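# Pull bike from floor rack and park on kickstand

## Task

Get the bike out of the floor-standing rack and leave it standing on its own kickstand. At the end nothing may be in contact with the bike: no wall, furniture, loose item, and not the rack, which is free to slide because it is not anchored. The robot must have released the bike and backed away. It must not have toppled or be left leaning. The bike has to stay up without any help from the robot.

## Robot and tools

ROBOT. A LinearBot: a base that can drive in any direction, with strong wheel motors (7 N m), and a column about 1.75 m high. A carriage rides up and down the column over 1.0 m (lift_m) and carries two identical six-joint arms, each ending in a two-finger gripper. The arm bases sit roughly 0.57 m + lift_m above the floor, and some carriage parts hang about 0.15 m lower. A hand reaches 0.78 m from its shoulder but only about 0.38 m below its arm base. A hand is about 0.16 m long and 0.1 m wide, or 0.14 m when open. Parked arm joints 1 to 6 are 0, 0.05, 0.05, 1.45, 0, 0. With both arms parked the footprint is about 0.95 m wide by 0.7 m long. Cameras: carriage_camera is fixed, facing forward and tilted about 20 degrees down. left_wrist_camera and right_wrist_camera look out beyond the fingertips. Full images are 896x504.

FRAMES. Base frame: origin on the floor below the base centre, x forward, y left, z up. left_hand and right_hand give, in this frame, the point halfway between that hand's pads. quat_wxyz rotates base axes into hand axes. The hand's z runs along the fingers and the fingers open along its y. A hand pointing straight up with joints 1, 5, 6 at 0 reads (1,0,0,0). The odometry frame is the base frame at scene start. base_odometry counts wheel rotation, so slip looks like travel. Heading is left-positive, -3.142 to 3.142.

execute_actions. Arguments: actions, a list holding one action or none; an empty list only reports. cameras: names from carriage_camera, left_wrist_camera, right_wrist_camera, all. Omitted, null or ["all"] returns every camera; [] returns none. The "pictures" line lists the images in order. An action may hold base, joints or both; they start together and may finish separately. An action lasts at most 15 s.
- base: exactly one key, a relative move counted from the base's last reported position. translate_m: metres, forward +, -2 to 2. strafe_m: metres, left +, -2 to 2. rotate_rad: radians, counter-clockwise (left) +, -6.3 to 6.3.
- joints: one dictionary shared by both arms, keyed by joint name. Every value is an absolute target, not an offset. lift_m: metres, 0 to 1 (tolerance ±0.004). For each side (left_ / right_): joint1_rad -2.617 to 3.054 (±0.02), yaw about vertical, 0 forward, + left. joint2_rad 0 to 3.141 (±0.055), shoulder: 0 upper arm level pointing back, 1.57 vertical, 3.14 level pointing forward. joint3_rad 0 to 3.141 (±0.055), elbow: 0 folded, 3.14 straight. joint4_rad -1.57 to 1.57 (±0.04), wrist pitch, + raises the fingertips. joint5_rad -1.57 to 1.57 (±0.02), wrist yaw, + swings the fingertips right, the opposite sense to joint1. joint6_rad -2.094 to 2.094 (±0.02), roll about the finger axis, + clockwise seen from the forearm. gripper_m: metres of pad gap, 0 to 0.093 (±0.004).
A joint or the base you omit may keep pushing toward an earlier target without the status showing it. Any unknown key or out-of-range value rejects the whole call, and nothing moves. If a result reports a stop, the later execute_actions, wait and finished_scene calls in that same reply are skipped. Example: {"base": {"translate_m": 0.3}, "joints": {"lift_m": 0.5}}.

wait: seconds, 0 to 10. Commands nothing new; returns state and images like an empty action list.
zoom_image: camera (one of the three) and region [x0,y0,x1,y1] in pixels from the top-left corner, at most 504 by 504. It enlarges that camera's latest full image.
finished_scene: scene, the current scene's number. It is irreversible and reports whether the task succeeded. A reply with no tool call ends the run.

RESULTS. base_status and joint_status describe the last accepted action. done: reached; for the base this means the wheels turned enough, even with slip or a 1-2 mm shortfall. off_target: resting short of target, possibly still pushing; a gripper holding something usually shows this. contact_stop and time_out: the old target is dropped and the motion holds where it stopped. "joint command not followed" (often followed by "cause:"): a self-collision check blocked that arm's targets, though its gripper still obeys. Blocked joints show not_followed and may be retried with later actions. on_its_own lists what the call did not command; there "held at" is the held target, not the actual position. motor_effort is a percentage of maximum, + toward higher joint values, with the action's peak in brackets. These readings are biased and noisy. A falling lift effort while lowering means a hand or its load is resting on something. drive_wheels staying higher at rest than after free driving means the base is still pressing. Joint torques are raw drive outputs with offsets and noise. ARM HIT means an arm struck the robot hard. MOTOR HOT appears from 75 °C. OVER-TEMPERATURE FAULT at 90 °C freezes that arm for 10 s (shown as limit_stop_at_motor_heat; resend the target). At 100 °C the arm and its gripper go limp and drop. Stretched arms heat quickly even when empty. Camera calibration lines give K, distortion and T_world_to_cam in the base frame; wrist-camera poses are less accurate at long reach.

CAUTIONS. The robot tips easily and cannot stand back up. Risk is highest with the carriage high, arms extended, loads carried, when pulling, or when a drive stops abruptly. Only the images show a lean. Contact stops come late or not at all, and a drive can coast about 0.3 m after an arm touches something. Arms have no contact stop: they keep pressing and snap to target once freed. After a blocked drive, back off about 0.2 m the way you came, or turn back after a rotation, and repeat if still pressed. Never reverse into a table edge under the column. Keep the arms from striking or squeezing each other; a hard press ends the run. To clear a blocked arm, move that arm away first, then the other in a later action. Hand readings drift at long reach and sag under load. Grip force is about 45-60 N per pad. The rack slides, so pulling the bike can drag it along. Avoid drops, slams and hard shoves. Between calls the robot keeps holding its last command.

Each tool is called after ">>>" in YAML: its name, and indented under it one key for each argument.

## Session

>>> execute_actions:
  actions: []

Scene clock: 0.00 s.
Joint torques (N m, as the arm reports them, + toward a larger angle): no reading
base_odometry: x=+0.000 y=+0.000 heading=+0.000 (m, m, rad; odometry frame)
base_status: not commanded
joint_positions: lift_m=+0.300 left_joint1_rad=+0.026 left_joint2_rad=+0.054 left_joint3_rad=+0.048 left_joint4_rad=+1.486 left_joint5_rad=-0.038 left_joint6_rad=-0.037 left_gripper_m=+0.094 right_joint1_rad=-0.002 right_joint2_rad=+0.050 right_joint3_rad=+0.059 right_joint4_rad=+1.490 right_joint5_rad=-0.013 right_joint6_rad=+0.025 right_gripper_m=+0.094
joint_status: not commanded
motor_effort: lift_m=+16 drive_wheels=+0 (%)
left_hand: x=+0.2849 y=+0.3442 z=+1.3082 quat_wxyz=(+0.999, -0.020, +0.045, -0.005) (m; base frame)
right_hand: x=+0.2795 y=-0.3348 z=+1.3113 quat_wxyz=(+0.999, -0.006, +0.036, +0.012) (m; base frame)
pictures: carriage_camera, left_wrist_camera, right_wrist_camera
camera_calibration (this result's frames):
carriage_camera: T_world_to_cam=[[0.0541726, -0.998366, 0.0181988, -0.0350441], [-0.36568, -0.0367951, -0.930013, 1.26613], [0.929163, 0.0437263, -0.367076, 0.312289], [0, 0, 0, 1]] pos_world=[0.174729, -0.00205481, 1.29279]
left_wrist_camera: T_world_to_cam=[[-0.0417916, -0.998969, 0.0177303, 0.331806], [0.747493, -0.0430362, -0.662874, 0.67468], [0.662953, -0.0144493, 0.748521, -1.03534], [0, 0, 0, 1]] pos_world=[0.195929, 0.34554, 1.21632]
right_wrist_camera: T_world_to_cam=[[0.0639732, -0.997925, -0.00734799, -0.341844], [0.741602, 0.0524658, -0.668785, 0.68636], [0.667783, 0.0373351, 0.743419, -1.02337], [0, 0, 0, 1]] pos_world=[0.196252, -0.338938, 1.21731]
Images, in order (width x height): carriage_camera 896x504, left_wrist_camera 896x504, right_wrist_camera 896x504.

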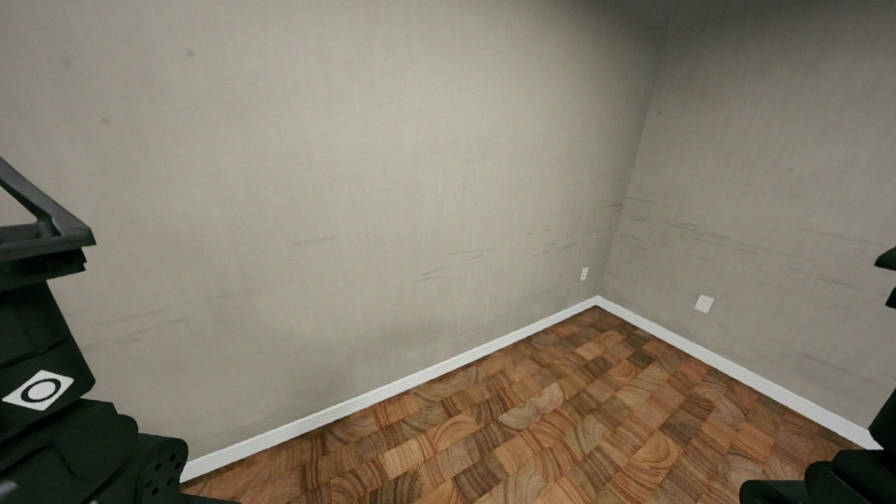

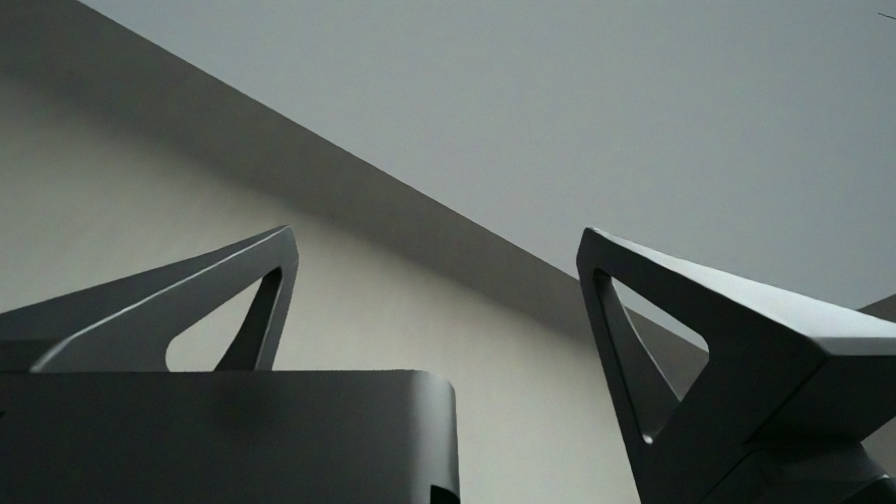

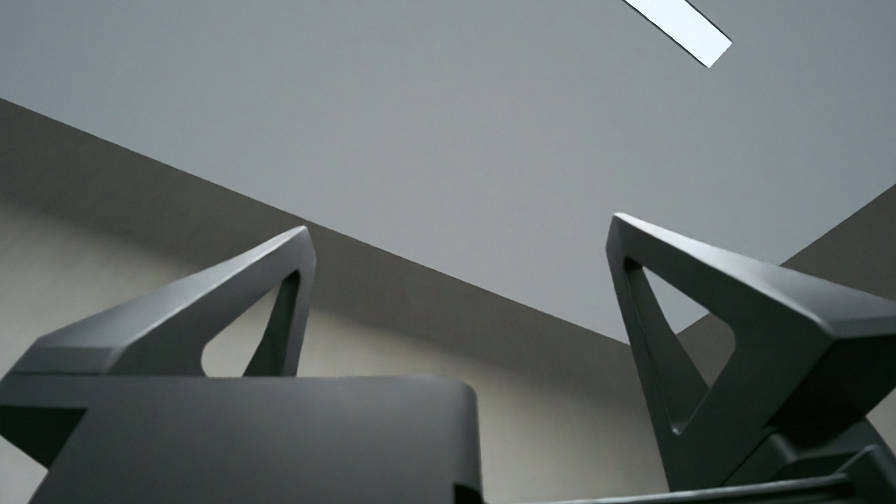

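>>> execute_actions:
  actions:
    - {"base":{"rotate_rad":-2.3}}
  cameras: ["carriage_camera"]

>>> execute_actions:
  actions:
    - {"base":{"rotate_rad":-1.9}}
  cameras: ["carriage_camera"]

Scene clock: 7.23 s.
Joint torques (N m, as the arm reports them, + toward a larger angle): left_arm=[ 0.11  4.15  5.97 -0.1  -0.02  0.01] | right_arm=[ 0.11  3.88  5.86 -0.18 -0.07  0.07]
base_odometry: x=+0.000 y=+0.000 heading=-2.300 (m, m, rad; odometry frame)
base_status: done
joint_positions: lift_m=+0.300 left_joint1_rad=+0.026 left_joint2_rad=+0.054 left_joint3_rad=+0.048 left_joint4_rad=+1.483 left_joint5_rad=-0.038 left_joint6_rad=-0.037 left_gripper_m=+0.094 right_joint1_rad=-0.002 right_joint2_rad=+0.050 right_joint3_rad=+0.059 right_joint4_rad=+1.490 right_joint5_rad=-0.013 right_joint6_rad=+0.025 right_gripper_m=+0.094
joint_status: not commanded
motor_effort: lift_m=+14(17) drive_wheels=+2(7) (%)
left_hand: x=+0.2858 y=+0.3442 z=+1.3081 quat_wxyz=(+0.999, -0.020, +0.046, -0.005) (m; base frame)
right_hand: x=+0.2795 y=-0.3348 z=+1.3113 quat_wxyz=(+0.999, -0.006, +0.036, +0.012) (m; base frame)
pictures: carriage_camera
camera_calibration (this result's frames):
carriage_camera: T_world_to_cam=[[0.0541726, -0.998366, 0.0181988, -0.0350441], [-0.36568, -0.0367951, -0.930013, 1.26613], [0.929163, 0.0437263, -0.367076, 0.312289], [0, 0, 0, 1]] pos_world=[0.174729, -0.00205481, 1.29279]
Images, in order (width x height): carriage_camera 896x504.

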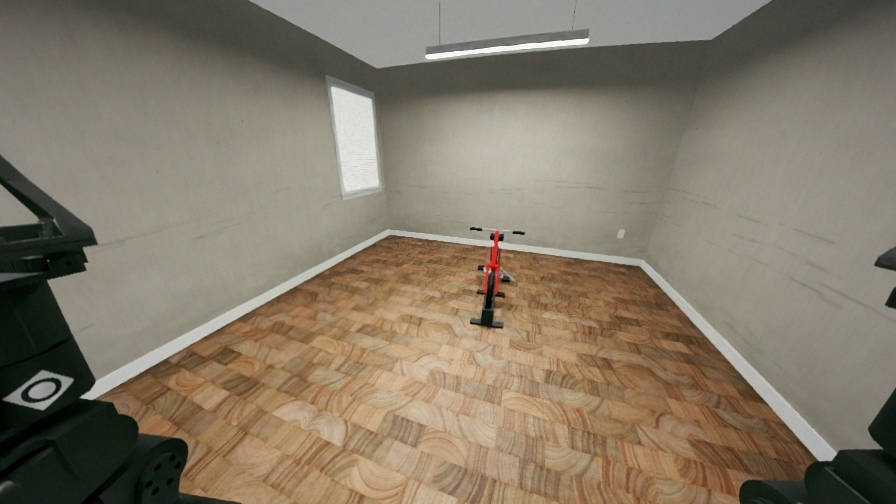

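Scene clock: 10.63 s.
Joint torques (N m, as the arm reports them, + toward a larger angle): left_arm=[ 0.13  4.18  5.88 -0.1  -0.03  0.02] | right_arm=[ 0.11  3.85  5.91 -0.18 -0.09  0.08]
base_odometry: x=+0.000 y=+0.000 heading=+2.084 (m, m, rad; odometry frame)
base_status: done
joint_positions: lift_m=+0.300 left_joint1_rad=+0.026 left_joint2_rad=+0.054 left_joint3_rad=+0.048 left_joint4_rad=+1.483 left_joint5_rad=-0.038 left_joint6_rad=-0.037 left_gripper_m=+0.094 right_joint1_rad=-0.002 right_joint2_rad=+0.050 right_joint3_rad=+0.059 right_joint4_rad=+1.490 right_joint5_rad=-0.013 right_joint6_rad=+0.025 right_gripper_m=+0.094
joint_status: not commanded
motor_effort: lift_m=+14(15) drive_wheels=+2(10) (%)
left_hand: x=+0.2858 y=+0.3442 z=+1.3081 quat_wxyz=(+0.999, -0.020, +0.046, -0.005) (m; base frame)
right_hand: x=+0.2795 y=-0.3348 z=+1.3113 quat_wxyz=(+0.999, -0.006, +0.036, +0.012) (m; base frame)
pictures: carriage_camera
camera_calibration (this result's frames):
carriage_camera: T_world_to_cam=[[0.0541726, -0.998366, 0.0181988, -0.0350441], [-0.36568, -0.0367951, -0.930013, 1.26613], [0.929163, 0.0437263, -0.367076, 0.312289], [0, 0, 0, 1]] pos_world=[0.174729, -0.00205481, 1.29279]
Images, in order (width x height): carriage_camera 896x504.

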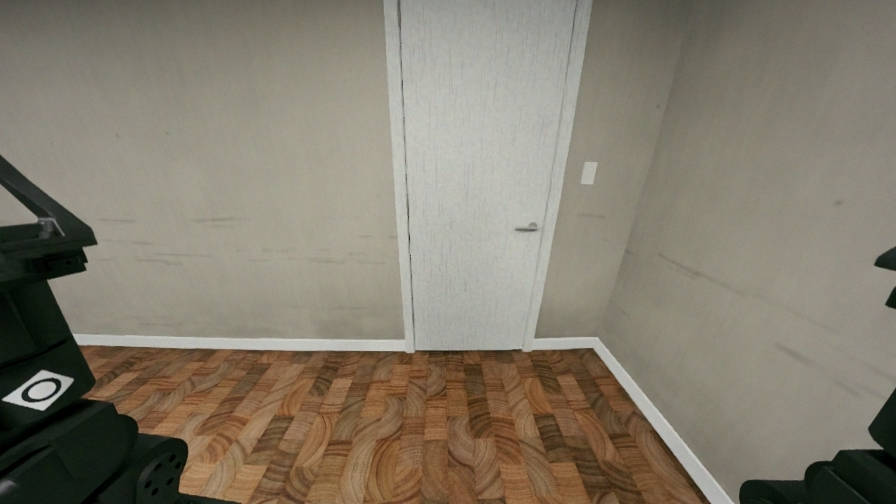

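>>> execute_actions:
  actions:
    - {"base":{"rotate_rad":2.218}}
  cameras: []

>>> execute_actions:
  actions:
    - {"base":{"translate_m":2.0},"joints":{"lift_m":0.0}}
  cameras: []

>>> execute_actions:
  actions:
    - {"base":{"translate_m":0.81}}
  cameras: []

>>> execute_actions:
  actions:
    - {"base":{"rotate_rad":-2.1}}
  cameras: ["carriage_camera"]

Scene clock: 28.93 s.
Joint torques (N m, as the arm reports them, + toward a larger angle): left_arm=[ 0.14  4.11  5.9  -0.09 -0.02  0.03] | right_arm=[ 0.1   3.91  5.92 -0.17 -0.08  0.07]
base_odometry: x=+0.000 y=+0.000 heading=-1.982 (m, m, rad; odometry frame)
base_status: done
joint_positions: lift_m=+0.300 left_joint1_rad=+0.026 left_joint2_rad=+0.054 left_joint3_rad=+0.048 left_joint4_rad=+1.481 left_joint5_rad=-0.038 left_joint6_rad=-0.037 left_gripper_m=+0.094 right_joint1_rad=-0.002 right_joint2_rad=+0.050 right_joint3_rad=+0.059 right_joint4_rad=+1.489 right_joint5_rad=-0.013 right_joint6_rad=+0.025 right_gripper_m=+0.094
joint_status: not commanded
motor_effort: lift_m=+15(17) drive_wheels=+2(12) (%)
left_hand: x=+0.2862 y=+0.3443 z=+1.3080 quat_wxyz=(+0.999, -0.021, +0.047, -0.005) (m; base frame)
right_hand: x=+0.2797 y=-0.3348 z=+1.3113 quat_wxyz=(+0.999, -0.006, +0.036, +0.012) (m; base frame)
pictures: none
No camera images: the call's "cameras" was empty. Leave "cameras" out to get every camera's image.

Scene clock: 35.23 s.
Joint torques (N m, as the arm reports them, + toward a larger angle): left_arm=[ 0.18  4.18  5.84 -0.13 -0.04  0.02] | right_arm=[ 0.12  3.89  5.92 -0.18 -0.08  0.07]
base_odometry: x=-0.797 y=-1.834 heading=-1.981 (m, m, rad; odometry frame)
base_status: done
joint_positions: lift_m=+0.000 left_joint1_rad=+0.026 left_joint2_rad=+0.054 left_joint3_rad=+0.048 left_joint4_rad=+1.485 left_joint5_rad=-0.038 left_joint6_rad=-0.037 left_gripper_m=+0.094 right_joint1_rad=-0.002 right_joint2_rad=+0.050 right_joint3_rad=+0.059 right_joint4_rad=+1.489 right_joint5_rad=-0.013 right_joint6_rad=+0.025 right_gripper_m=+0.094
joint_status: all done
motor_effort: lift_m=+12(11) drive_wheels=-4(13) (%)
left_hand: x=+0.2853 y=+0.3442 z=+1.0085 quat_wxyz=(+0.999, -0.021, +0.045, -0.005) (m; base frame)
right_hand: x=+0.2797 y=-0.3348 z=+1.0116 quat_wxyz=(+0.999, -0.006, +0.036, +0.012) (m; base frame)
pictures: none
No camera images: the call's "cameras" was empty. Leave "cameras" out to get every camera's image.

Scene clock: 39.13 s.
Joint torques (N m, as the arm reports them, + toward a larger angle): left_arm=[ 0.12  4.05  5.94 -0.14 -0.03  0.01] | right_arm=[ 0.1   3.81  5.87 -0.18 -0.07  0.07]
base_odometry: x=-1.120 y=-2.577 heading=-1.981 (m, m, rad; odometry frame)
base_status: done
joint_positions: lift_m=+0.000 left_joint1_rad=+0.026 left_joint2_rad=+0.054 left_joint3_rad=+0.048 left_joint4_rad=+1.485 left_joint5_rad=-0.038 left_joint6_rad=-0.037 left_gripper_m=+0.094 right_joint1_rad=-0.002 right_joint2_rad=+0.050 right_joint3_rad=+0.059 right_joint4_rad=+1.489 right_joint5_rad=-0.013 right_joint6_rad=+0.025 right_gripper_m=+0.094
joint_status: not commanded
motor_effort: lift_m=+12(12) drive_wheels=-3(11) (%)
left_hand: x=+0.2852 y=+0.3442 z=+1.0085 quat_wxyz=(+0.999, -0.021, +0.045, -0.005) (m; base frame)
right_hand: x=+0.2797 y=-0.3348 z=+1.0116 quat_wxyz=(+0.999, -0.006, +0.036, +0.012) (m; base frame)
pictures: none
No camera images: the call's "cameras" was empty. Leave "cameras" out to get every camera's image.

Scene clock: 42.67 s.
Joint torques (N m, as the arm reports them, + toward a larger angle): left_arm=[ 0.08  4.11  5.87 -0.1  -0.04  0.02] | right_arm=[ 0.08  3.87  5.91 -0.17 -0.08  0.07]
base_odometry: x=-1.120 y=-2.577 heading=+2.203 (m, m, rad; odometry frame)
base_status: done
joint_positions: lift_m=+0.000 left_joint1_rad=+0.026 left_joint2_rad=+0.054 left_joint3_rad=+0.048 left_joint4_rad=+1.483 left_joint5_rad=-0.038 left_joint6_rad=-0.037 left_gripper_m=+0.094 right_joint1_rad=-0.002 right_joint2_rad=+0.050 right_joint3_rad=+0.059 right_joint4_rad=+1.489 right_joint5_rad=-0.013 right_joint6_rad=+0.025 right_gripper_m=+0.094
joint_status: not commanded
motor_effort: lift_m=+13(15) drive_wheels=+3(8) (%)
left_hand: x=+0.2857 y=+0.3442 z=+1.0084 quat_wxyz=(+0.999, -0.021, +0.046, -0.005) (m; base frame)
right_hand: x=+0.2797 y=-0.3348 z=+1.0116 quat_wxyz=(+0.999, -0.006, +0.036, +0.012) (m; base frame)
pictures: carriage_camera
camera_calibration (this result's frames):
carriage_camera: T_world_to_cam=[[0.0541726, -0.998366, 0.0181988, -0.029591], [-0.36568, -0.0367951, -0.930013, 0.987455], [0.929163, 0.0437263, -0.367076, 0.202297], [0, 0, 0, 1]] pos_world=[0.174729, -0.00205481, 0.993143]
Images, in order (width x height): carriage_camera 896x504.

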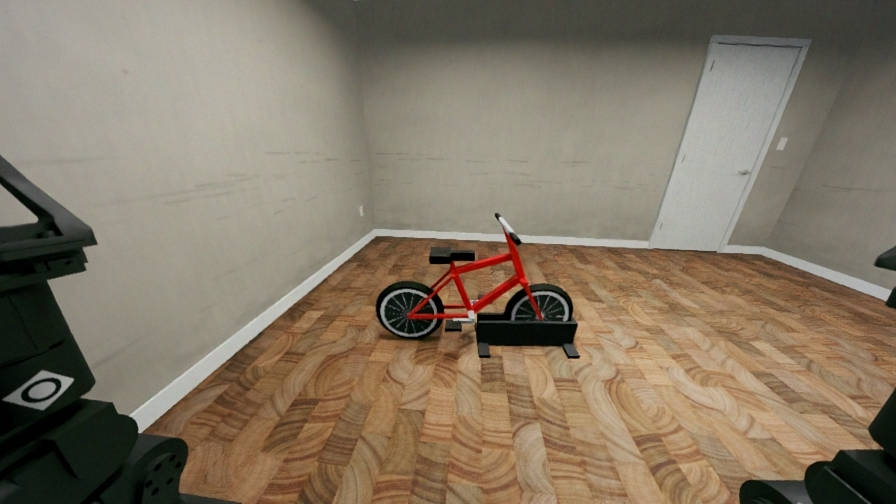

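>>> execute_actions:
  actions:
    - {"joints":{"left_joint1_rad":0,"left_joint2_rad":2.28,"left_joint3_rad":1.1,"left_joint4_rad":-0.1,"left_joint5_rad":0,"left_joint6_rad":-1.57,"lift_m":0.22},"base":{"strafe_m":-0.475}}
  cameras: []

>>> execute_actions:
  actions:
    - {"base":{"translate_m":0.59}}
  cameras: ["carriage_camera","left_wrist_camera"]

Scene clock: 59.03 s.
Joint torques (N m, as the arm reports them, + toward a larger angle): left_arm=[ -0.15 -11.26   4.4    0.91  -0.08  -0.03] | right_arm=[ 0.11  3.86  5.93 -0.18 -0.09  0.07]
base_odometry: x=-0.736 y=-2.297 heading=+2.202 (m, m, rad; odometry frame)
base_status: done
joint_positions: lift_m=+0.220 left_joint1_rad=+0.004 left_joint2_rad=+2.277 left_joint3_rad=+1.102 left_joint4_rad=-0.101 left_joint5_rad=-0.004 left_joint6_rad=-1.562 left_gripper_m=+0.094 right_joint1_rad=-0.002 right_joint2_rad=+0.050 right_joint3_rad=+0.059 right_joint4_rad=+1.489 right_joint5_rad=-0.013 right_joint6_rad=+0.025 right_gripper_m=+0.094
joint_status: all done
motor_effort: lift_m=+16(21) drive_wheels=-3(14) (%)
left_hand: x=+0.6737 y=+0.3394 z=+0.6732 quat_wxyz=(+0.106, -0.698, +0.701, -0.102) (m; base frame)
right_hand: x=+0.2797 y=-0.3348 z=+1.2311 quat_wxyz=(+0.999, -0.006, +0.036, +0.012) (m; base frame)
pictures: none
No camera images: the call's "cameras" was empty. Leave "cameras" out to get every camera's image.

Scene clock: 62.40 s.
Joint torques (N m, as the arm reports them, + toward a larger angle): left_arm=[ -0.2  -11.31   4.45   0.9   -0.11  -0.04] | right_arm=[ 0.1   3.89  5.92 -0.17 -0.07  0.06]
base_odometry: x=-1.084 y=-1.820 heading=+2.202 (m, m, rad; odometry frame)
base_status: done
joint_positions: lift_m=+0.220 left_joint1_rad=+0.004 left_joint2_rad=+2.277 left_joint3_rad=+1.102 left_joint4_rad=-0.100 left_joint5_rad=-0.004 left_joint6_rad=-1.562 left_gripper_m=+0.094 right_joint1_rad=-0.002 right_joint2_rad=+0.050 right_joint3_rad=+0.059 right_joint4_rad=+1.489 right_joint5_rad=-0.013 right_joint6_rad=+0.025 right_gripper_m=+0.094
joint_status: not commanded
motor_effort: lift_m=+17(16) drive_wheels=-4(8) (%)
left_hand: x=+0.6739 y=+0.3394 z=+0.6733 quat_wxyz=(+0.106, -0.698, +0.701, -0.102) (m; base frame)
right_hand: x=+0.2798 y=-0.3348 z=+1.2310 quat_wxyz=(+0.999, -0.006, +0.036, +0.012) (m; base frame)
pictures: carriage_camera, left_wrist_camera
camera_calibration (this result's frames):
carriage_camera: T_world_to_cam=[[0.0541726, -0.998366, 0.0181988, -0.0335839], [-0.36568, -0.0367951, -0.930013, 1.19151], [0.929163, 0.0437263, -0.367076, 0.282836], [0, 0, 0, 1]] pos_world=[0.174729, -0.00205481, 1.21255]
left_wrist_camera: T_world_to_cam=[[0.948207, 0.0272545, 0.316483, -0.86207], [-0.166037, -0.80685, 0.566944, 0.00979428], [0.270806, -0.590128, -0.760535, 0.657605], [0, 0, 0, 1]] pos_world=[0.640964, 0.419469, 0.767409]
Images, in order (width x height): carriage_camera 896x504, left_wrist_camera 896x504.

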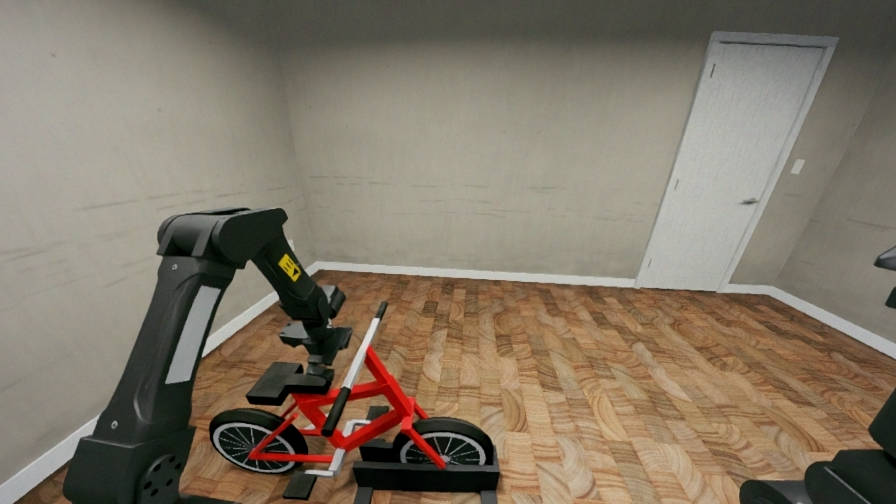

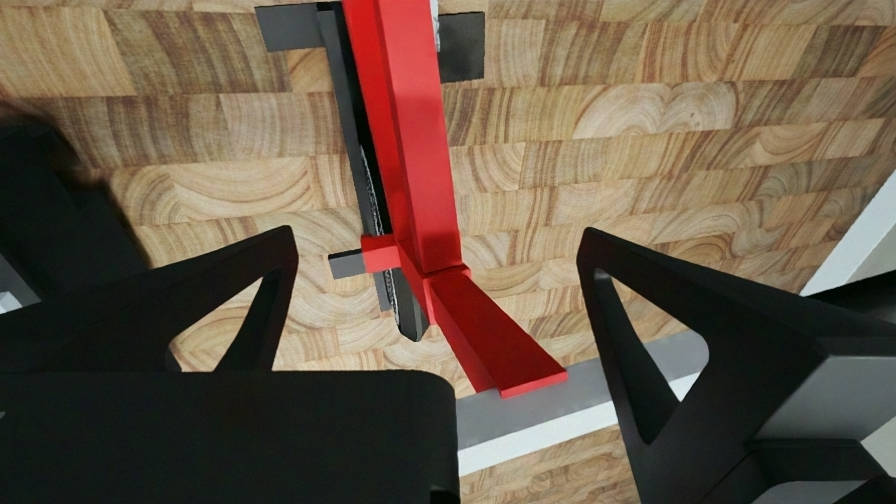

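>>> execute_actions:
  actions:
    - {"base":{"strafe_m":0.03}}
  cameras: []

>>> execute_actions:
  actions:
    - {"base":{"translate_m":0.035},"joints":{"lift_m":0.08}}
  cameras: ["carriage_camera","left_wrist_camera"]

Scene clock: 68.87 s.
Joint torques (N m, as the arm reports them, + toward a larger angle): left_arm=[ -0.17 -11.23   4.37   0.9   -0.09  -0.05] | right_arm=[ 0.07  3.88  5.95 -0.17 -0.07  0.07]
base_odometry: x=-1.109 y=-1.838 heading=+2.201 (m, m, rad; odometry frame)
base_status: done
joint_positions: lift_m=+0.220 left_joint1_rad=+0.003 left_joint2_rad=+2.277 left_joint3_rad=+1.102 left_joint4_rad=-0.100 left_joint5_rad=-0.003 left_joint6_rad=-1.562 left_gripper_m=+0.094 right_joint1_rad=-0.002 right_joint2_rad=+0.050 right_joint3_rad=+0.059 right_joint4_rad=+1.489 right_joint5_rad=-0.013 right_joint6_rad=+0.025 right_gripper_m=+0.094
joint_status: not commanded
motor_effort: lift_m=+18(15) drive_wheels=+2(8) (%)
left_hand: x=+0.6740 y=+0.3387 z=+0.6733 quat_wxyz=(+0.106, -0.698, +0.701, -0.102) (m; base frame)
right_hand: x=+0.2798 y=-0.3348 z=+1.2310 quat_wxyz=(+0.999, -0.006, +0.036, +0.012) (m; base frame)
pictures: none
No camera images: the call's "cameras" was empty. Leave "cameras" out to get every camera's image.

Scene clock: 69.97 s.
Joint torques (N m, as the arm reports them, + toward a larger angle): left_arm=[ -0.11 -11.36   4.45   0.88  -0.1   -0.05] | right_arm=[ 0.11  3.85  5.9  -0.17 -0.07  0.06]
base_odometry: x=-1.129 y=-1.810 heading=+2.202 (m, m, rad; odometry frame)
base_status: done
joint_positions: lift_m=+0.080 left_joint1_rad=+0.003 left_joint2_rad=+2.278 left_joint3_rad=+1.102 left_joint4_rad=-0.100 left_joint5_rad=-0.003 left_joint6_rad=-1.562 left_gripper_m=+0.094 right_joint1_rad=-0.002 right_joint2_rad=+0.050 right_joint3_rad=+0.059 right_joint4_rad=+1.489 right_joint5_rad=-0.013 right_joint6_rad=+0.025 right_gripper_m=+0.094
joint_status: all done
motor_effort: lift_m=+14(13) drive_wheels=-3(8) (%)
left_hand: x=+0.6738 y=+0.3387 z=+0.5335 quat_wxyz=(+0.106, -0.698, +0.701, -0.102) (m; base frame)
right_hand: x=+0.2797 y=-0.3348 z=+1.0915 quat_wxyz=(+0.999, -0.006, +0.036, +0.012) (m; base frame)
pictures: carriage_camera, left_wrist_camera
camera_calibration (this result's frames):
carriage_camera: T_world_to_cam=[[0.0541726, -0.998366, 0.0181988, -0.0310451], [-0.36568, -0.0367951, -0.930013, 1.06176], [0.929163, 0.0437263, -0.367076, 0.231627], [0, 0, 0, 1]] pos_world=[0.174729, -0.00205481, 1.07304]
left_wrist_camera: T_world_to_cam=[[0.948491, 0.0258184, 0.315751, -0.816951], [-0.166926, -0.806369, 0.567367, 0.0886745], [0.26926, -0.590849, -0.760523, 0.552195], [0, 0, 0, 1]] pos_world=[0.640989, 0.418861, 0.6276]
Images, in order (width x height): carriage_camera 896x504, left_wrist_camera 896x504.

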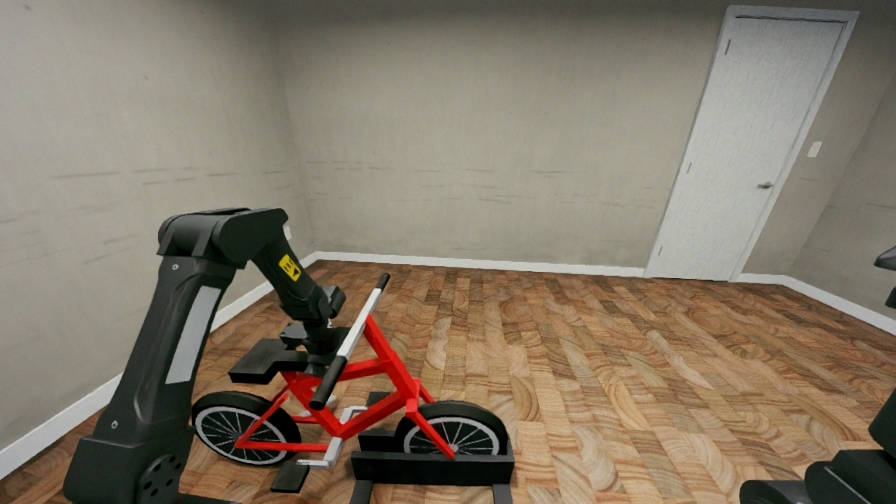

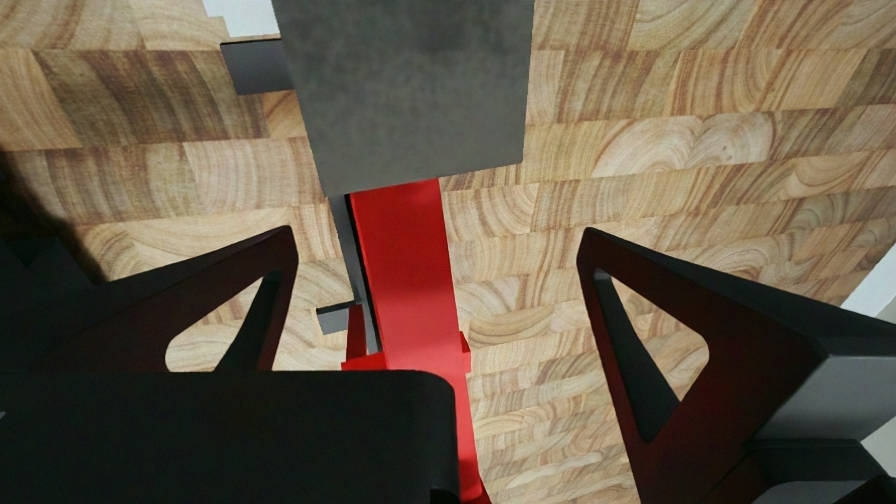

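>>> execute_actions:
  actions:
    - {"base":{"strafe_m":-0.025}}
  cameras: []

>>> execute_actions:
  actions:
    - {"joints":{"lift_m":0.01}}
  cameras: ["carriage_camera","left_wrist_camera"]

Scene clock: 76.27 s.
Joint torques (N m, as the arm reports them, + toward a larger angle): left_arm=[ -0.13 -11.44   4.43   0.91  -0.1   -0.04] | right_arm=[ 0.09  3.87  5.88 -0.18 -0.07  0.07]
base_odometry: x=-1.109 y=-1.795 heading=+2.202 (m, m, rad; odometry frame)
base_status: done
joint_positions: lift_m=+0.080 left_joint1_rad=+0.003 left_joint2_rad=+2.278 left_joint3_rad=+1.102 left_joint4_rad=-0.100 left_joint5_rad=-0.003 left_joint6_rad=-1.562 left_gripper_m=+0.094 right_joint1_rad=-0.002 right_joint2_rad=+0.050 right_joint3_rad=+0.059 right_joint4_rad=+1.489 right_joint5_rad=-0.013 right_joint6_rad=+0.025 right_gripper_m=+0.094
joint_status: not commanded
motor_effort: lift_m=+12(14) drive_wheels=+2(10) (%)
left_hand: x=+0.6738 y=+0.3387 z=+0.5335 quat_wxyz=(+0.106, -0.698, +0.701, -0.102) (m; base frame)
right_hand: x=+0.2797 y=-0.3348 z=+1.0915 quat_wxyz=(+0.999, -0.006, +0.036, +0.012) (m; base frame)
pictures: none
No camera images: the call's "cameras" was empty. Leave "cameras" out to get every camera's image.

Scene clock: 77.07 s.
Joint torques (N m, as the arm reports them, + toward a larger angle): left_arm=[ 0.49 -9.22  4.6   0.97  0.49 -0.04] | right_arm=[ 0.11  3.92  5.96 -0.18 -0.09  0.07]
base_odometry: x=-1.109 y=-1.795 heading=+2.202 (m, m, rad; odometry frame)
base_status: not commanded
joint_positions: lift_m=+0.010 left_joint1_rad=-0.005 left_joint2_rad=+2.252 left_joint3_rad=+1.102 left_joint4_rad=-0.103 left_joint5_rad=-0.075 left_joint6_rad=-1.563 left_gripper_m=+0.094 right_joint1_rad=-0.002 right_joint2_rad=+0.050 right_joint3_rad=+0.059 right_joint4_rad=+1.489 right_joint5_rad=-0.013 right_joint6_rad=+0.025 right_gripper_m=+0.094
joint_status: all done
motor_effort: lift_m=+12(14) drive_wheels=-2(2) (%)
left_hand: x=+0.6792 y=+0.3478 z=+0.4741 quat_wxyz=(+0.138, -0.697, +0.698, -0.086) (m; base frame)
right_hand: x=+0.2797 y=-0.3348 z=+1.0217 quat_wxyz=(+0.999, -0.006, +0.036, +0.012) (m; base frame)
pictures: carriage_camera, left_wrist_camera
camera_calibration (this result's frames):
carriage_camera: T_world_to_cam=[[0.0541726, -0.998366, 0.0181988, -0.029774], [-0.36568, -0.0367951, -0.930013, 0.996809], [0.929163, 0.0437263, -0.367076, 0.205989], [0, 0, 0, 1]] pos_world=[0.174729, -0.00205481, 1.0032]
left_wrist_camera: T_world_to_cam=[[0.940392, 0.0174399, 0.339645, -0.806502], [-0.167591, -0.845245, 0.507419, 0.172941], [0.295933, -0.534094, -0.791939, 0.48804], [0, 0, 0, 1]] pos_world=[0.642984, 0.420902, 0.572669]
Images, in order (width x height): carriage_camera 896x504, left_wrist_camera 896x504.

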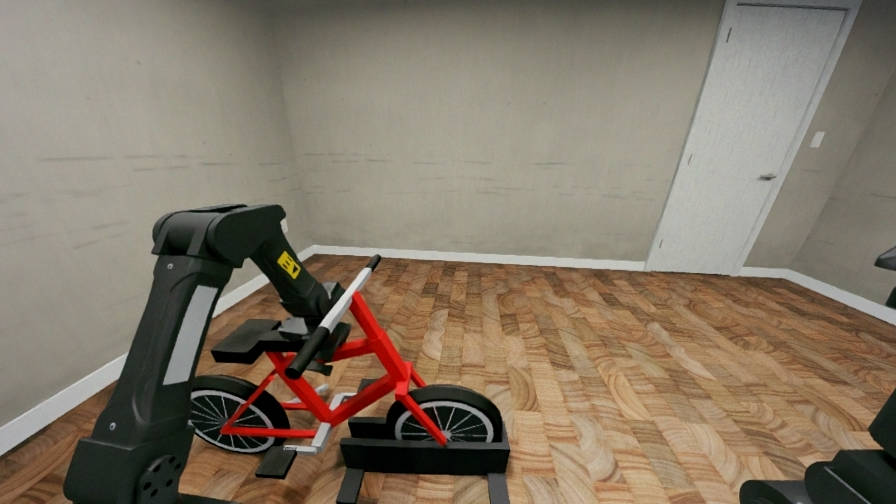

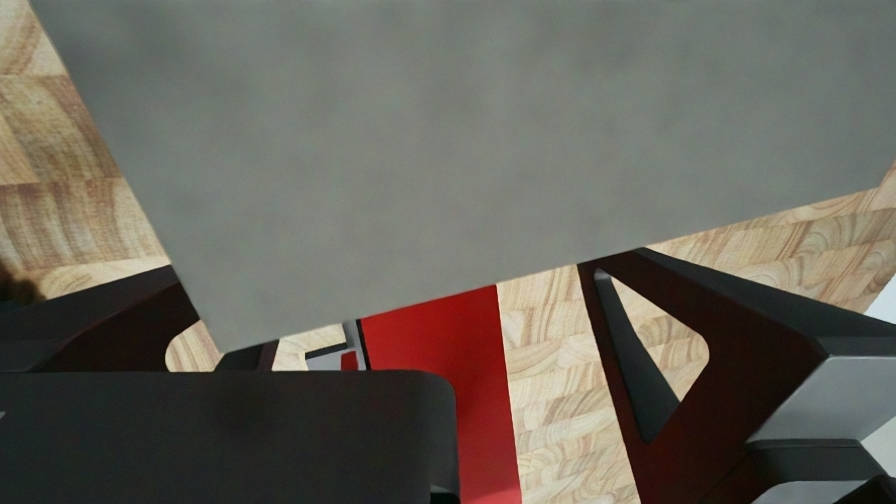

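>>> execute_actions:
  actions:
    - {"joints":{"lift_m":0.06}}
  cameras: []

>>> execute_actions:
  actions:
    - {"base":{"strafe_m":-0.045}}
  cameras: ["left_wrist_camera"]

>>> execute_actions:
  actions:
    - {"joints":{"lift_m":0.0}}
  cameras: ["carriage_camera","left_wrist_camera"]

Scene clock: 82.03 s.
Joint torques (N m, as the arm reports them, + toward a larger angle): left_arm=[  0.51 -11.21   4.33   0.91  -0.08  -0.03] | right_arm=[ 0.11  3.84  5.94 -0.17 -0.06  0.08]
base_odometry: x=-1.109 y=-1.795 heading=+2.202 (m, m, rad; odometry frame)
base_status: not commanded
joint_positions: lift_m=+0.060 left_joint1_rad=-0.005 left_joint2_rad=+2.276 left_joint3_rad=+1.102 left_joint4_rad=-0.099 left_joint5_rad=-0.009 left_joint6_rad=-1.563 left_gripper_m=+0.094 right_joint1_rad=-0.002 right_joint2_rad=+0.050 right_joint3_rad=+0.059 right_joint4_rad=+1.489 right_joint5_rad=-0.013 right_joint6_rad=+0.025 right_gripper_m=+0.094
joint_status: all done
motor_effort: lift_m=+19(20) drive_wheels=+2(2) (%)
left_hand: x=+0.6743 y=+0.3365 z=+0.5134 quat_wxyz=(+0.108, -0.695, +0.703, -0.102) (m; base frame)
right_hand: x=+0.2797 y=-0.3348 z=+1.0709 quat_wxyz=(+0.999, -0.006, +0.036, +0.012) (m; base frame)
pictures: none
No camera images: the call's "cameras" was empty. Leave "cameras" out to get every camera's image.

Scene clock: 83.17 s.
Joint torques (N m, as the arm reports them, + toward a larger angle): left_arm=[ -2.21 -11.28   4.41   0.89  -0.1   -0.03] | right_arm=[ 0.08  3.89  5.94 -0.17 -0.08  0.07]
base_odometry: x=-1.073 y=-1.768 heading=+2.202 (m, m, rad; odometry frame)
base_status: done
joint_positions: lift_m=+0.060 left_joint1_rad=+0.031 left_joint2_rad=+2.276 left_joint3_rad=+1.102 left_joint4_rad=-0.099 left_joint5_rad=-0.003 left_joint6_rad=-1.563 left_gripper_m=+0.094 right_joint1_rad=-0.002 right_joint2_rad=+0.050 right_joint3_rad=+0.059 right_joint4_rad=+1.489 right_joint5_rad=-0.013 right_joint6_rad=+0.025 right_gripper_m=+0.094
joint_status: not commanded
motor_effort: lift_m=+17(17) drive_wheels=+2(3) (%)
left_hand: x=+0.6741 y=+0.3502 z=+0.5134 quat_wxyz=(+0.108, -0.707, +0.691, -0.102) (m; base frame)
right_hand: x=+0.2797 y=-0.3348 z=+1.0709 quat_wxyz=(+0.999, -0.006, +0.036, +0.012) (m; base frame)
pictures: left_wrist_camera
camera_calibration (this result's frames):
left_wrist_camera: T_world_to_cam=[[0.946638, 0.0529576, 0.317918, -0.820591], [-0.14512, -0.810723, 0.567158, 0.0963351], [0.287779, -0.58303, -0.759776, 0.528022], [0, 0, 0, 1]] pos_world=[0.638829, 0.42941, 0.607423]
Images, in order (width x height): left_wrist_camera 896x504.

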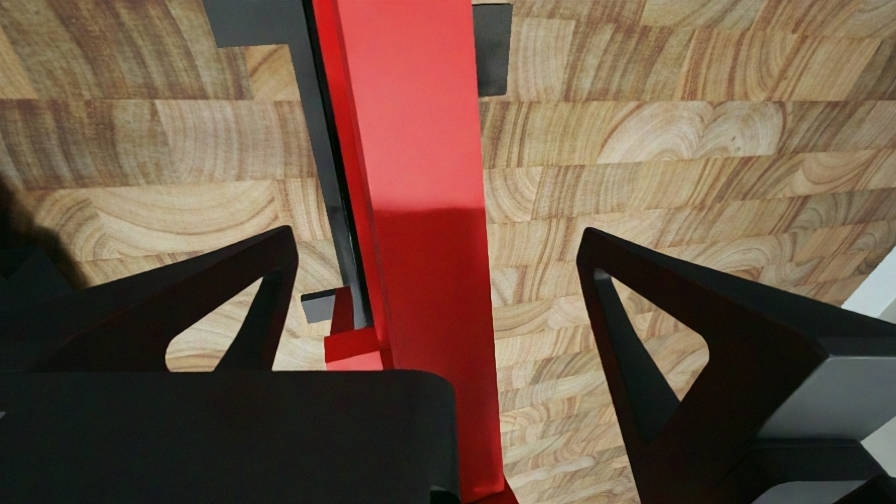

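Scene clock: 83.93 s.
Joint torques (N m, as the arm reports them, + toward a larger angle): left_arm=[-2.25  0.17  3.2   1.79 -0.12 -0.02] | right_arm=[ 0.1   3.87  5.88 -0.17 -0.08  0.07]
base_odometry: x=-1.073 y=-1.768 heading=+2.203 (m, m, rad; odometry frame)
base_status: not commanded
joint_positions: lift_m=+0.001 left_joint1_rad=+0.032 left_joint2_rad=+2.141 left_joint3_rad=+1.133 left_joint4_rad=-0.172 left_joint5_rad=-0.001 left_joint6_rad=-1.564 left_gripper_m=+0.094 right_joint1_rad=-0.002 right_joint2_rad=+0.050 right_joint3_rad=+0.059 right_joint4_rad=+1.489 right_joint5_rad=-0.013 right_joint6_rad=+0.025 right_gripper_m=+0.094
joint_status: all done
motor_effort: lift_m=+9(13) drive_wheels=+3(3) (%)
left_hand: x=+0.6985 y=+0.3511 z=+0.5114 quat_wxyz=(+0.140, -0.702, +0.685, -0.134) (m; base frame)
right_hand: x=+0.2798 y=-0.3348 z=+1.0123 quat_wxyz=(+0.999, -0.006, +0.036, +0.012) (m; base frame)
pictures: carriage_camera, left_wrist_camera
camera_calibration (this result's frames):
carriage_camera: T_world_to_cam=[[0.0541726, -0.998366, 0.0181988, -0.0296028], [-0.36568, -0.0367951, -0.930013, 0.988057], [0.929163, 0.0437263, -0.367076, 0.202535], [0, 0, 0, 1]] pos_world=[0.174729, -0.00205481, 0.99379]
left_wrist_camera: T_world_to_cam=[[0.912743, 0.0541683, 0.404926, -0.864369], [-0.196249, -0.811184, 0.550879, 0.145909], [0.35831, -0.582277, -0.729772, 0.4551], [0, 0, 0, 1]] pos_world=[0.654514, 0.430175, 0.601747]
Images, in order (width x height): carriage_camera 896x504, left_wrist_camera 896x504.

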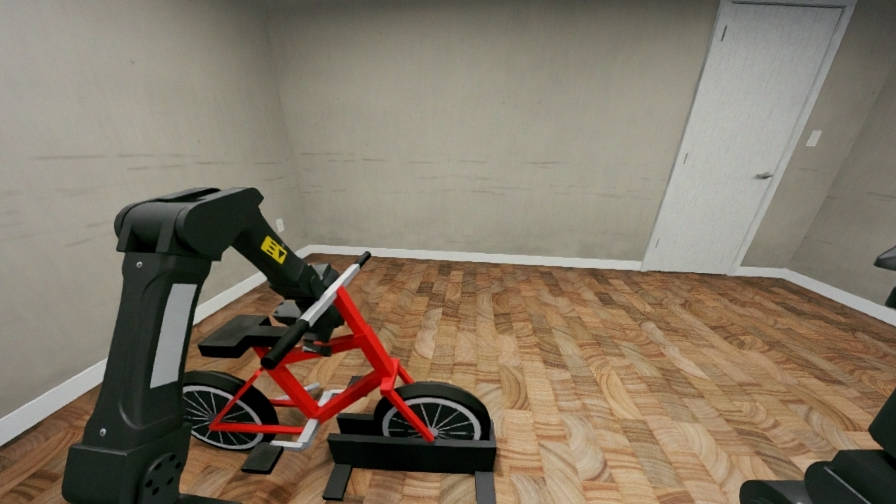

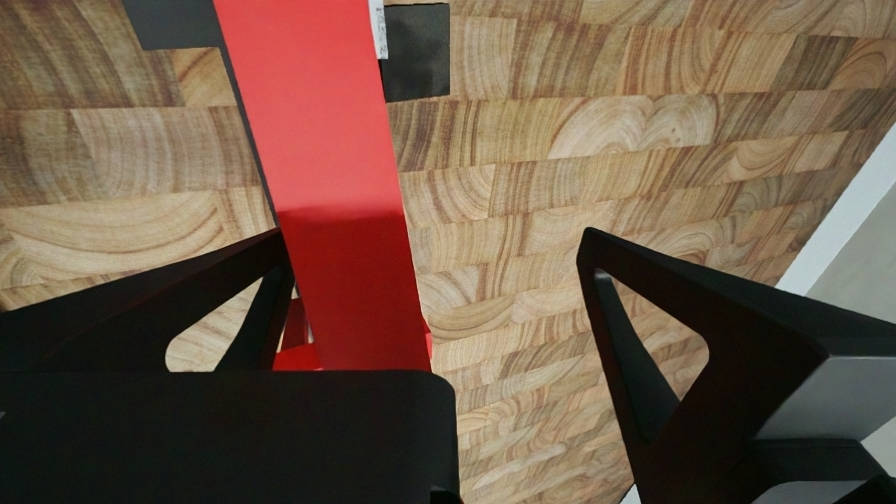

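>>> execute_actions:
  actions:
    - {"joints":{"lift_m":0.07}}
  cameras: []

>>> execute_actions:
  actions:
    - {"base":{"strafe_m":0.028}}
  cameras: []

>>> execute_actions:
  actions:
    - {"joints":{"lift_m":0.02}}
  cameras: ["carriage_camera","left_wrist_camera"]

Scene clock: 91.87 s.
Joint torques (N m, as the arm reports them, + toward a larger angle): left_arm=[ -1.6  -11.09   3.56   0.97  -0.12  -0.01] | right_arm=[ 0.05  3.88  5.92 -0.17 -0.08  0.07]
base_odometry: x=-1.073 y=-1.768 heading=+2.202 (m, m, rad; odometry frame)
base_status: not commanded
joint_positions: lift_m=+0.070 left_joint1_rad=+0.023 left_joint2_rad=+2.273 left_joint3_rad=+1.116 left_joint4_rad=-0.107 left_joint5_rad=-0.001 left_joint6_rad=-1.564 left_gripper_m=+0.094 right_joint1_rad=-0.002 right_joint2_rad=+0.050 right_joint3_rad=+0.059 right_joint4_rad=+1.489 right_joint5_rad=-0.013 right_joint6_rad=+0.025 right_gripper_m=+0.094
joint_status: all done
motor_effort: lift_m=+17(20) drive_wheels=+1(3) (%)
left_hand: x=+0.6792 y=+0.3466 z=+0.5272 quat_wxyz=(+0.110, -0.704, +0.693, -0.106) (m; base frame)
right_hand: x=+0.2798 y=-0.3348 z=+1.0810 quat_wxyz=(+0.999, -0.006, +0.036, +0.012) (m; base frame)
pictures: none
No camera images: the call's "cameras" was empty. Leave "cameras" out to get every camera's image.

Scene clock: 92.90 s.
Joint torques (N m, as the arm reports them, + toward a larger angle): left_arm=[ -0.26 -11.01   3.46   0.95  -0.12  -0.03] | right_arm=[ 0.11  3.9   5.88 -0.16 -0.08  0.07]
base_odometry: x=-1.096 y=-1.785 heading=+2.202 (m, m, rad; odometry frame)
base_status: done
joint_positions: lift_m=+0.070 left_joint1_rad=+0.005 left_joint2_rad=+2.273 left_joint3_rad=+1.116 left_joint4_rad=-0.105 left_joint5_rad=-0.001 left_joint6_rad=-1.564 left_gripper_m=+0.094 right_joint1_rad=-0.002 right_joint2_rad=+0.050 right_joint3_rad=+0.059 right_joint4_rad=+1.489 right_joint5_rad=-0.013 right_joint6_rad=+0.025 right_gripper_m=+0.094
joint_status: not commanded
motor_effort: lift_m=+18(16) drive_wheels=-2(4) (%)
left_hand: x=+0.6798 y=+0.3393 z=+0.5274 quat_wxyz=(+0.110, -0.698, +0.699, -0.108) (m; base frame)
right_hand: x=+0.2798 y=-0.3348 z=+1.0810 quat_wxyz=(+0.999, -0.006, +0.036, +0.012) (m; base frame)
pictures: none
No camera images: the call's "cameras" was empty. Leave "cameras" out to get every camera's image.

Scene clock: 93.63 s.
Joint torques (N m, as the arm reports them, + toward a larger angle): left_arm=[  0.04 -11.15   3.47   0.93   0.14  -0.02] | right_arm=[ 0.1   3.86  5.91 -0.18 -0.07  0.07]
base_odometry: x=-1.096 y=-1.785 heading=+2.202 (m, m, rad; odometry frame)
base_status: not commanded
joint_positions: lift_m=+0.020 left_joint1_rad=+0.002 left_joint2_rad=+2.273 left_joint3_rad=+1.116 left_joint4_rad=-0.099 left_joint5_rad=-0.031 left_joint6_rad=-1.564 left_gripper_m=+0.094 right_joint1_rad=-0.002 right_joint2_rad=+0.050 right_joint3_rad=+0.059 right_joint4_rad=+1.489 right_joint5_rad=-0.013 right_joint6_rad=+0.025 right_gripper_m=+0.094
joint_status: all done
motor_effort: lift_m=+12(12) drive_wheels=-1(2) (%)
left_hand: x=+0.6811 y=+0.3430 z=+0.4785 quat_wxyz=(+0.122, -0.698, +0.698, -0.099) (m; base frame)
right_hand: x=+0.2798 y=-0.3348 z=+1.0317 quat_wxyz=(+0.999, -0.006, +0.036, +0.012) (m; base frame)
pictures: carriage_camera, left_wrist_camera
camera_calibration (this result's frames):
carriage_camera: T_world_to_cam=[[0.0541726, -0.998366, 0.0181988, -0.0299553], [-0.36568, -0.0367951, -0.930013, 1.00607], [0.929163, 0.0437263, -0.367076, 0.209645], [0, 0, 0, 1]] pos_world=[0.174729, -0.00205481, 1.01316]
left_wrist_camera: T_world_to_cam=[[0.942081, 0.0255122, 0.334413, -0.8111], [-0.170541, -0.822132, 0.543153, 0.143937], [0.288788, -0.568725, -0.770164, 0.494714], [0, 0, 0, 1]] pos_world=[0.645801, 0.420385, 0.574073]
Images, in order (width x height): carriage_camera 896x504, left_wrist_camera 896x504.

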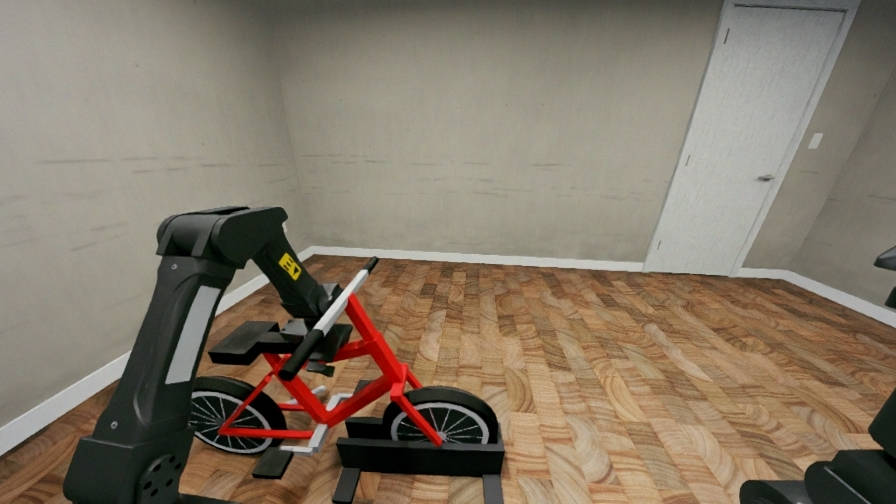

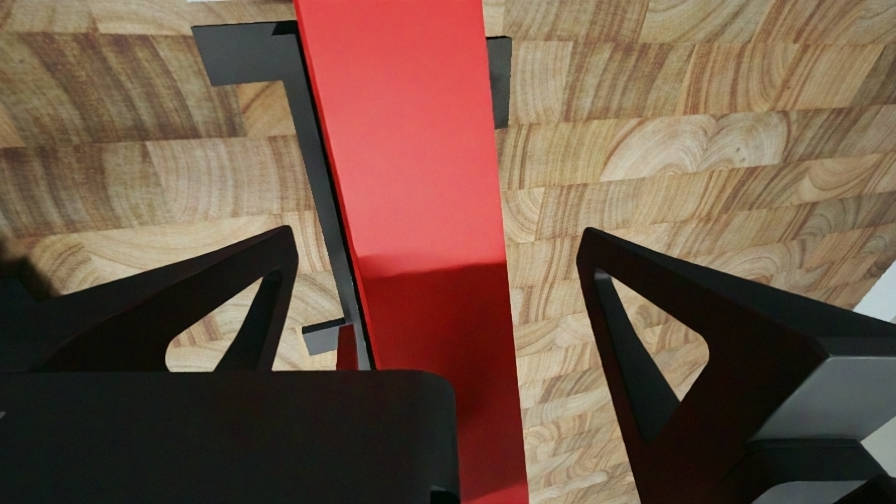

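Good. A bit lower, then close.

>>> execute_actions:
  actions:
    - {"joints":{"lift_m":0.0}}
  cameras: []

>>> execute_actions:
  actions:
    - {"joints":{"left_gripper_m":0.0}}
  cameras: ["carriage_camera","left_wrist_camera"]

Scene clock: 112.60 s.
Joint torques (N m, as the arm reports them, + toward a larger angle): left_arm=[ 0.45 -8.33  3.74  1.02  0.69 -0.02] | right_arm=[ 0.11  3.87  5.94 -0.17 -0.08  0.07]
base_odometry: x=-1.096 y=-1.785 heading=+2.202 (m, m, rad; odometry frame)
base_status: not commanded
joint_positions: lift_m=+0.001 left_joint1_rad=-0.005 left_joint2_rad=+2.241 left_joint3_rad=+1.116 left_joint4_rad=-0.101 left_joint5_rad=-0.100 left_joint6_rad=-1.564 left_gripper_m=+0.094 right_joint1_rad=-0.002 right_joint2_rad=+0.050 right_joint3_rad=+0.059 right_joint4_rad=+1.489 right_joint5_rad=-0.013 right_joint6_rad=+0.025 right_gripper_m=+0.094
joint_status: all done
motor_effort: lift_m=+12(13) drive_wheels=-1(2) (%)
left_hand: x=+0.6879 y=+0.3521 z=+0.4726 quat_wxyz=(+0.156, -0.698, +0.694, -0.086) (m; base frame)
right_hand: x=+0.2798 y=-0.3348 z=+1.0119 quat_wxyz=(+0.999, -0.006, +0.036, +0.012) (m; base frame)
pictures: none
No camera images: the call's "cameras" was empty. Leave "cameras" out to get every camera's image.

Scene clock: 113.37 s.
Joint torques (N m, as the arm reports them, + toward a larger angle): left_arm=[-0.23 -7.39  3.54  1.78  0.67  0.81] | right_arm=[ 0.07  3.85  5.85 -0.16 -0.07  0.07]
base_odometry: x=-1.096 y=-1.785 heading=+2.202 (m, m, rad; odometry frame)
base_status: not commanded
joint_positions: lift_m=+0.001 left_joint1_rad=+0.004 left_joint2_rad=+2.231 left_joint3_rad=+1.117 left_joint4_rad=-0.204 left_joint5_rad=-0.096 left_joint6_rad=-1.652 left_gripper_m=+0.033 right_joint1_rad=-0.002 right_joint2_rad=+0.050 right_joint3_rad=+0.059 right_joint4_rad=+1.488 right_joint5_rad=-0.013 right_joint6_rad=+0.025 right_gripper_m=+0.094
joint_status: left_gripper_m off_target (ended at +0.033, target +0.000)
motor_effort: lift_m=+13(10) drive_wheels=+0(2) (%)
left_hand: x=+0.6661 y=+0.3553 z=+0.4690 quat_wxyz=(+0.121, -0.734, +0.666, -0.060) (m; base frame)
right_hand: x=+0.2801 y=-0.3348 z=+1.0119 quat_wxyz=(+0.999, -0.006, +0.037, +0.012) (m; base frame)
pictures: carriage_camera, left_wrist_camera
camera_calibration (this result's frames):
carriage_camera: T_world_to_cam=[[0.0541726, -0.998366, 0.0181988, -0.0295955], [-0.36568, -0.0367951, -0.930013, 0.987686], [0.929163, 0.0437263, -0.367076, 0.202388], [0, 0, 0, 1]] pos_world=[0.174729, -0.00205481, 0.993392]
left_wrist_camera: T_world_to_cam=[[0.952034, 0.113691, 0.284086, -0.808506], [-0.0523615, -0.854188, 0.517322, 0.101496], [0.301477, -0.507383, -0.807263, 0.485797], [0, 0, 0, 1]] pos_world=[0.628583, 0.425102, 0.569345]
Images, in order (width x height): carriage_camera 896x504, left_wrist_camera 896x504.

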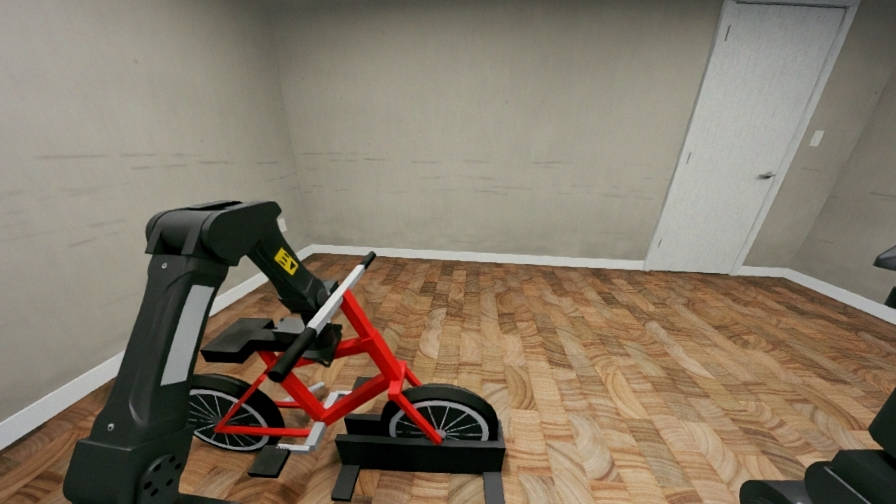

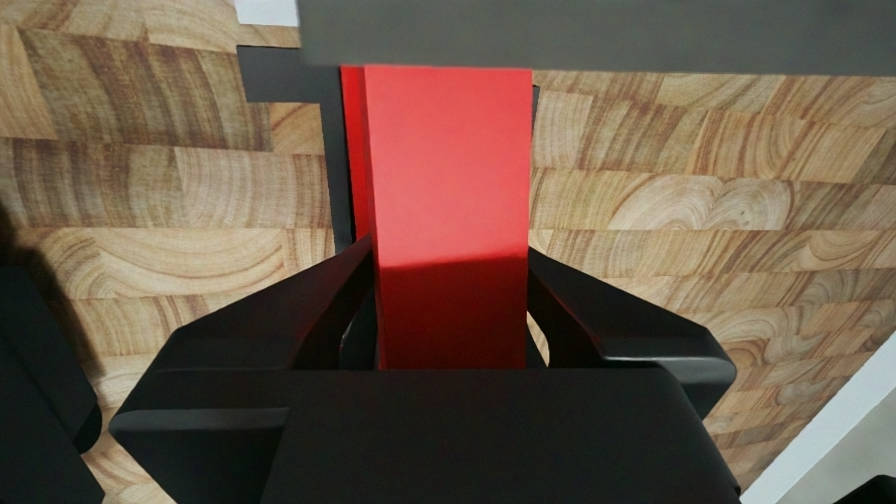

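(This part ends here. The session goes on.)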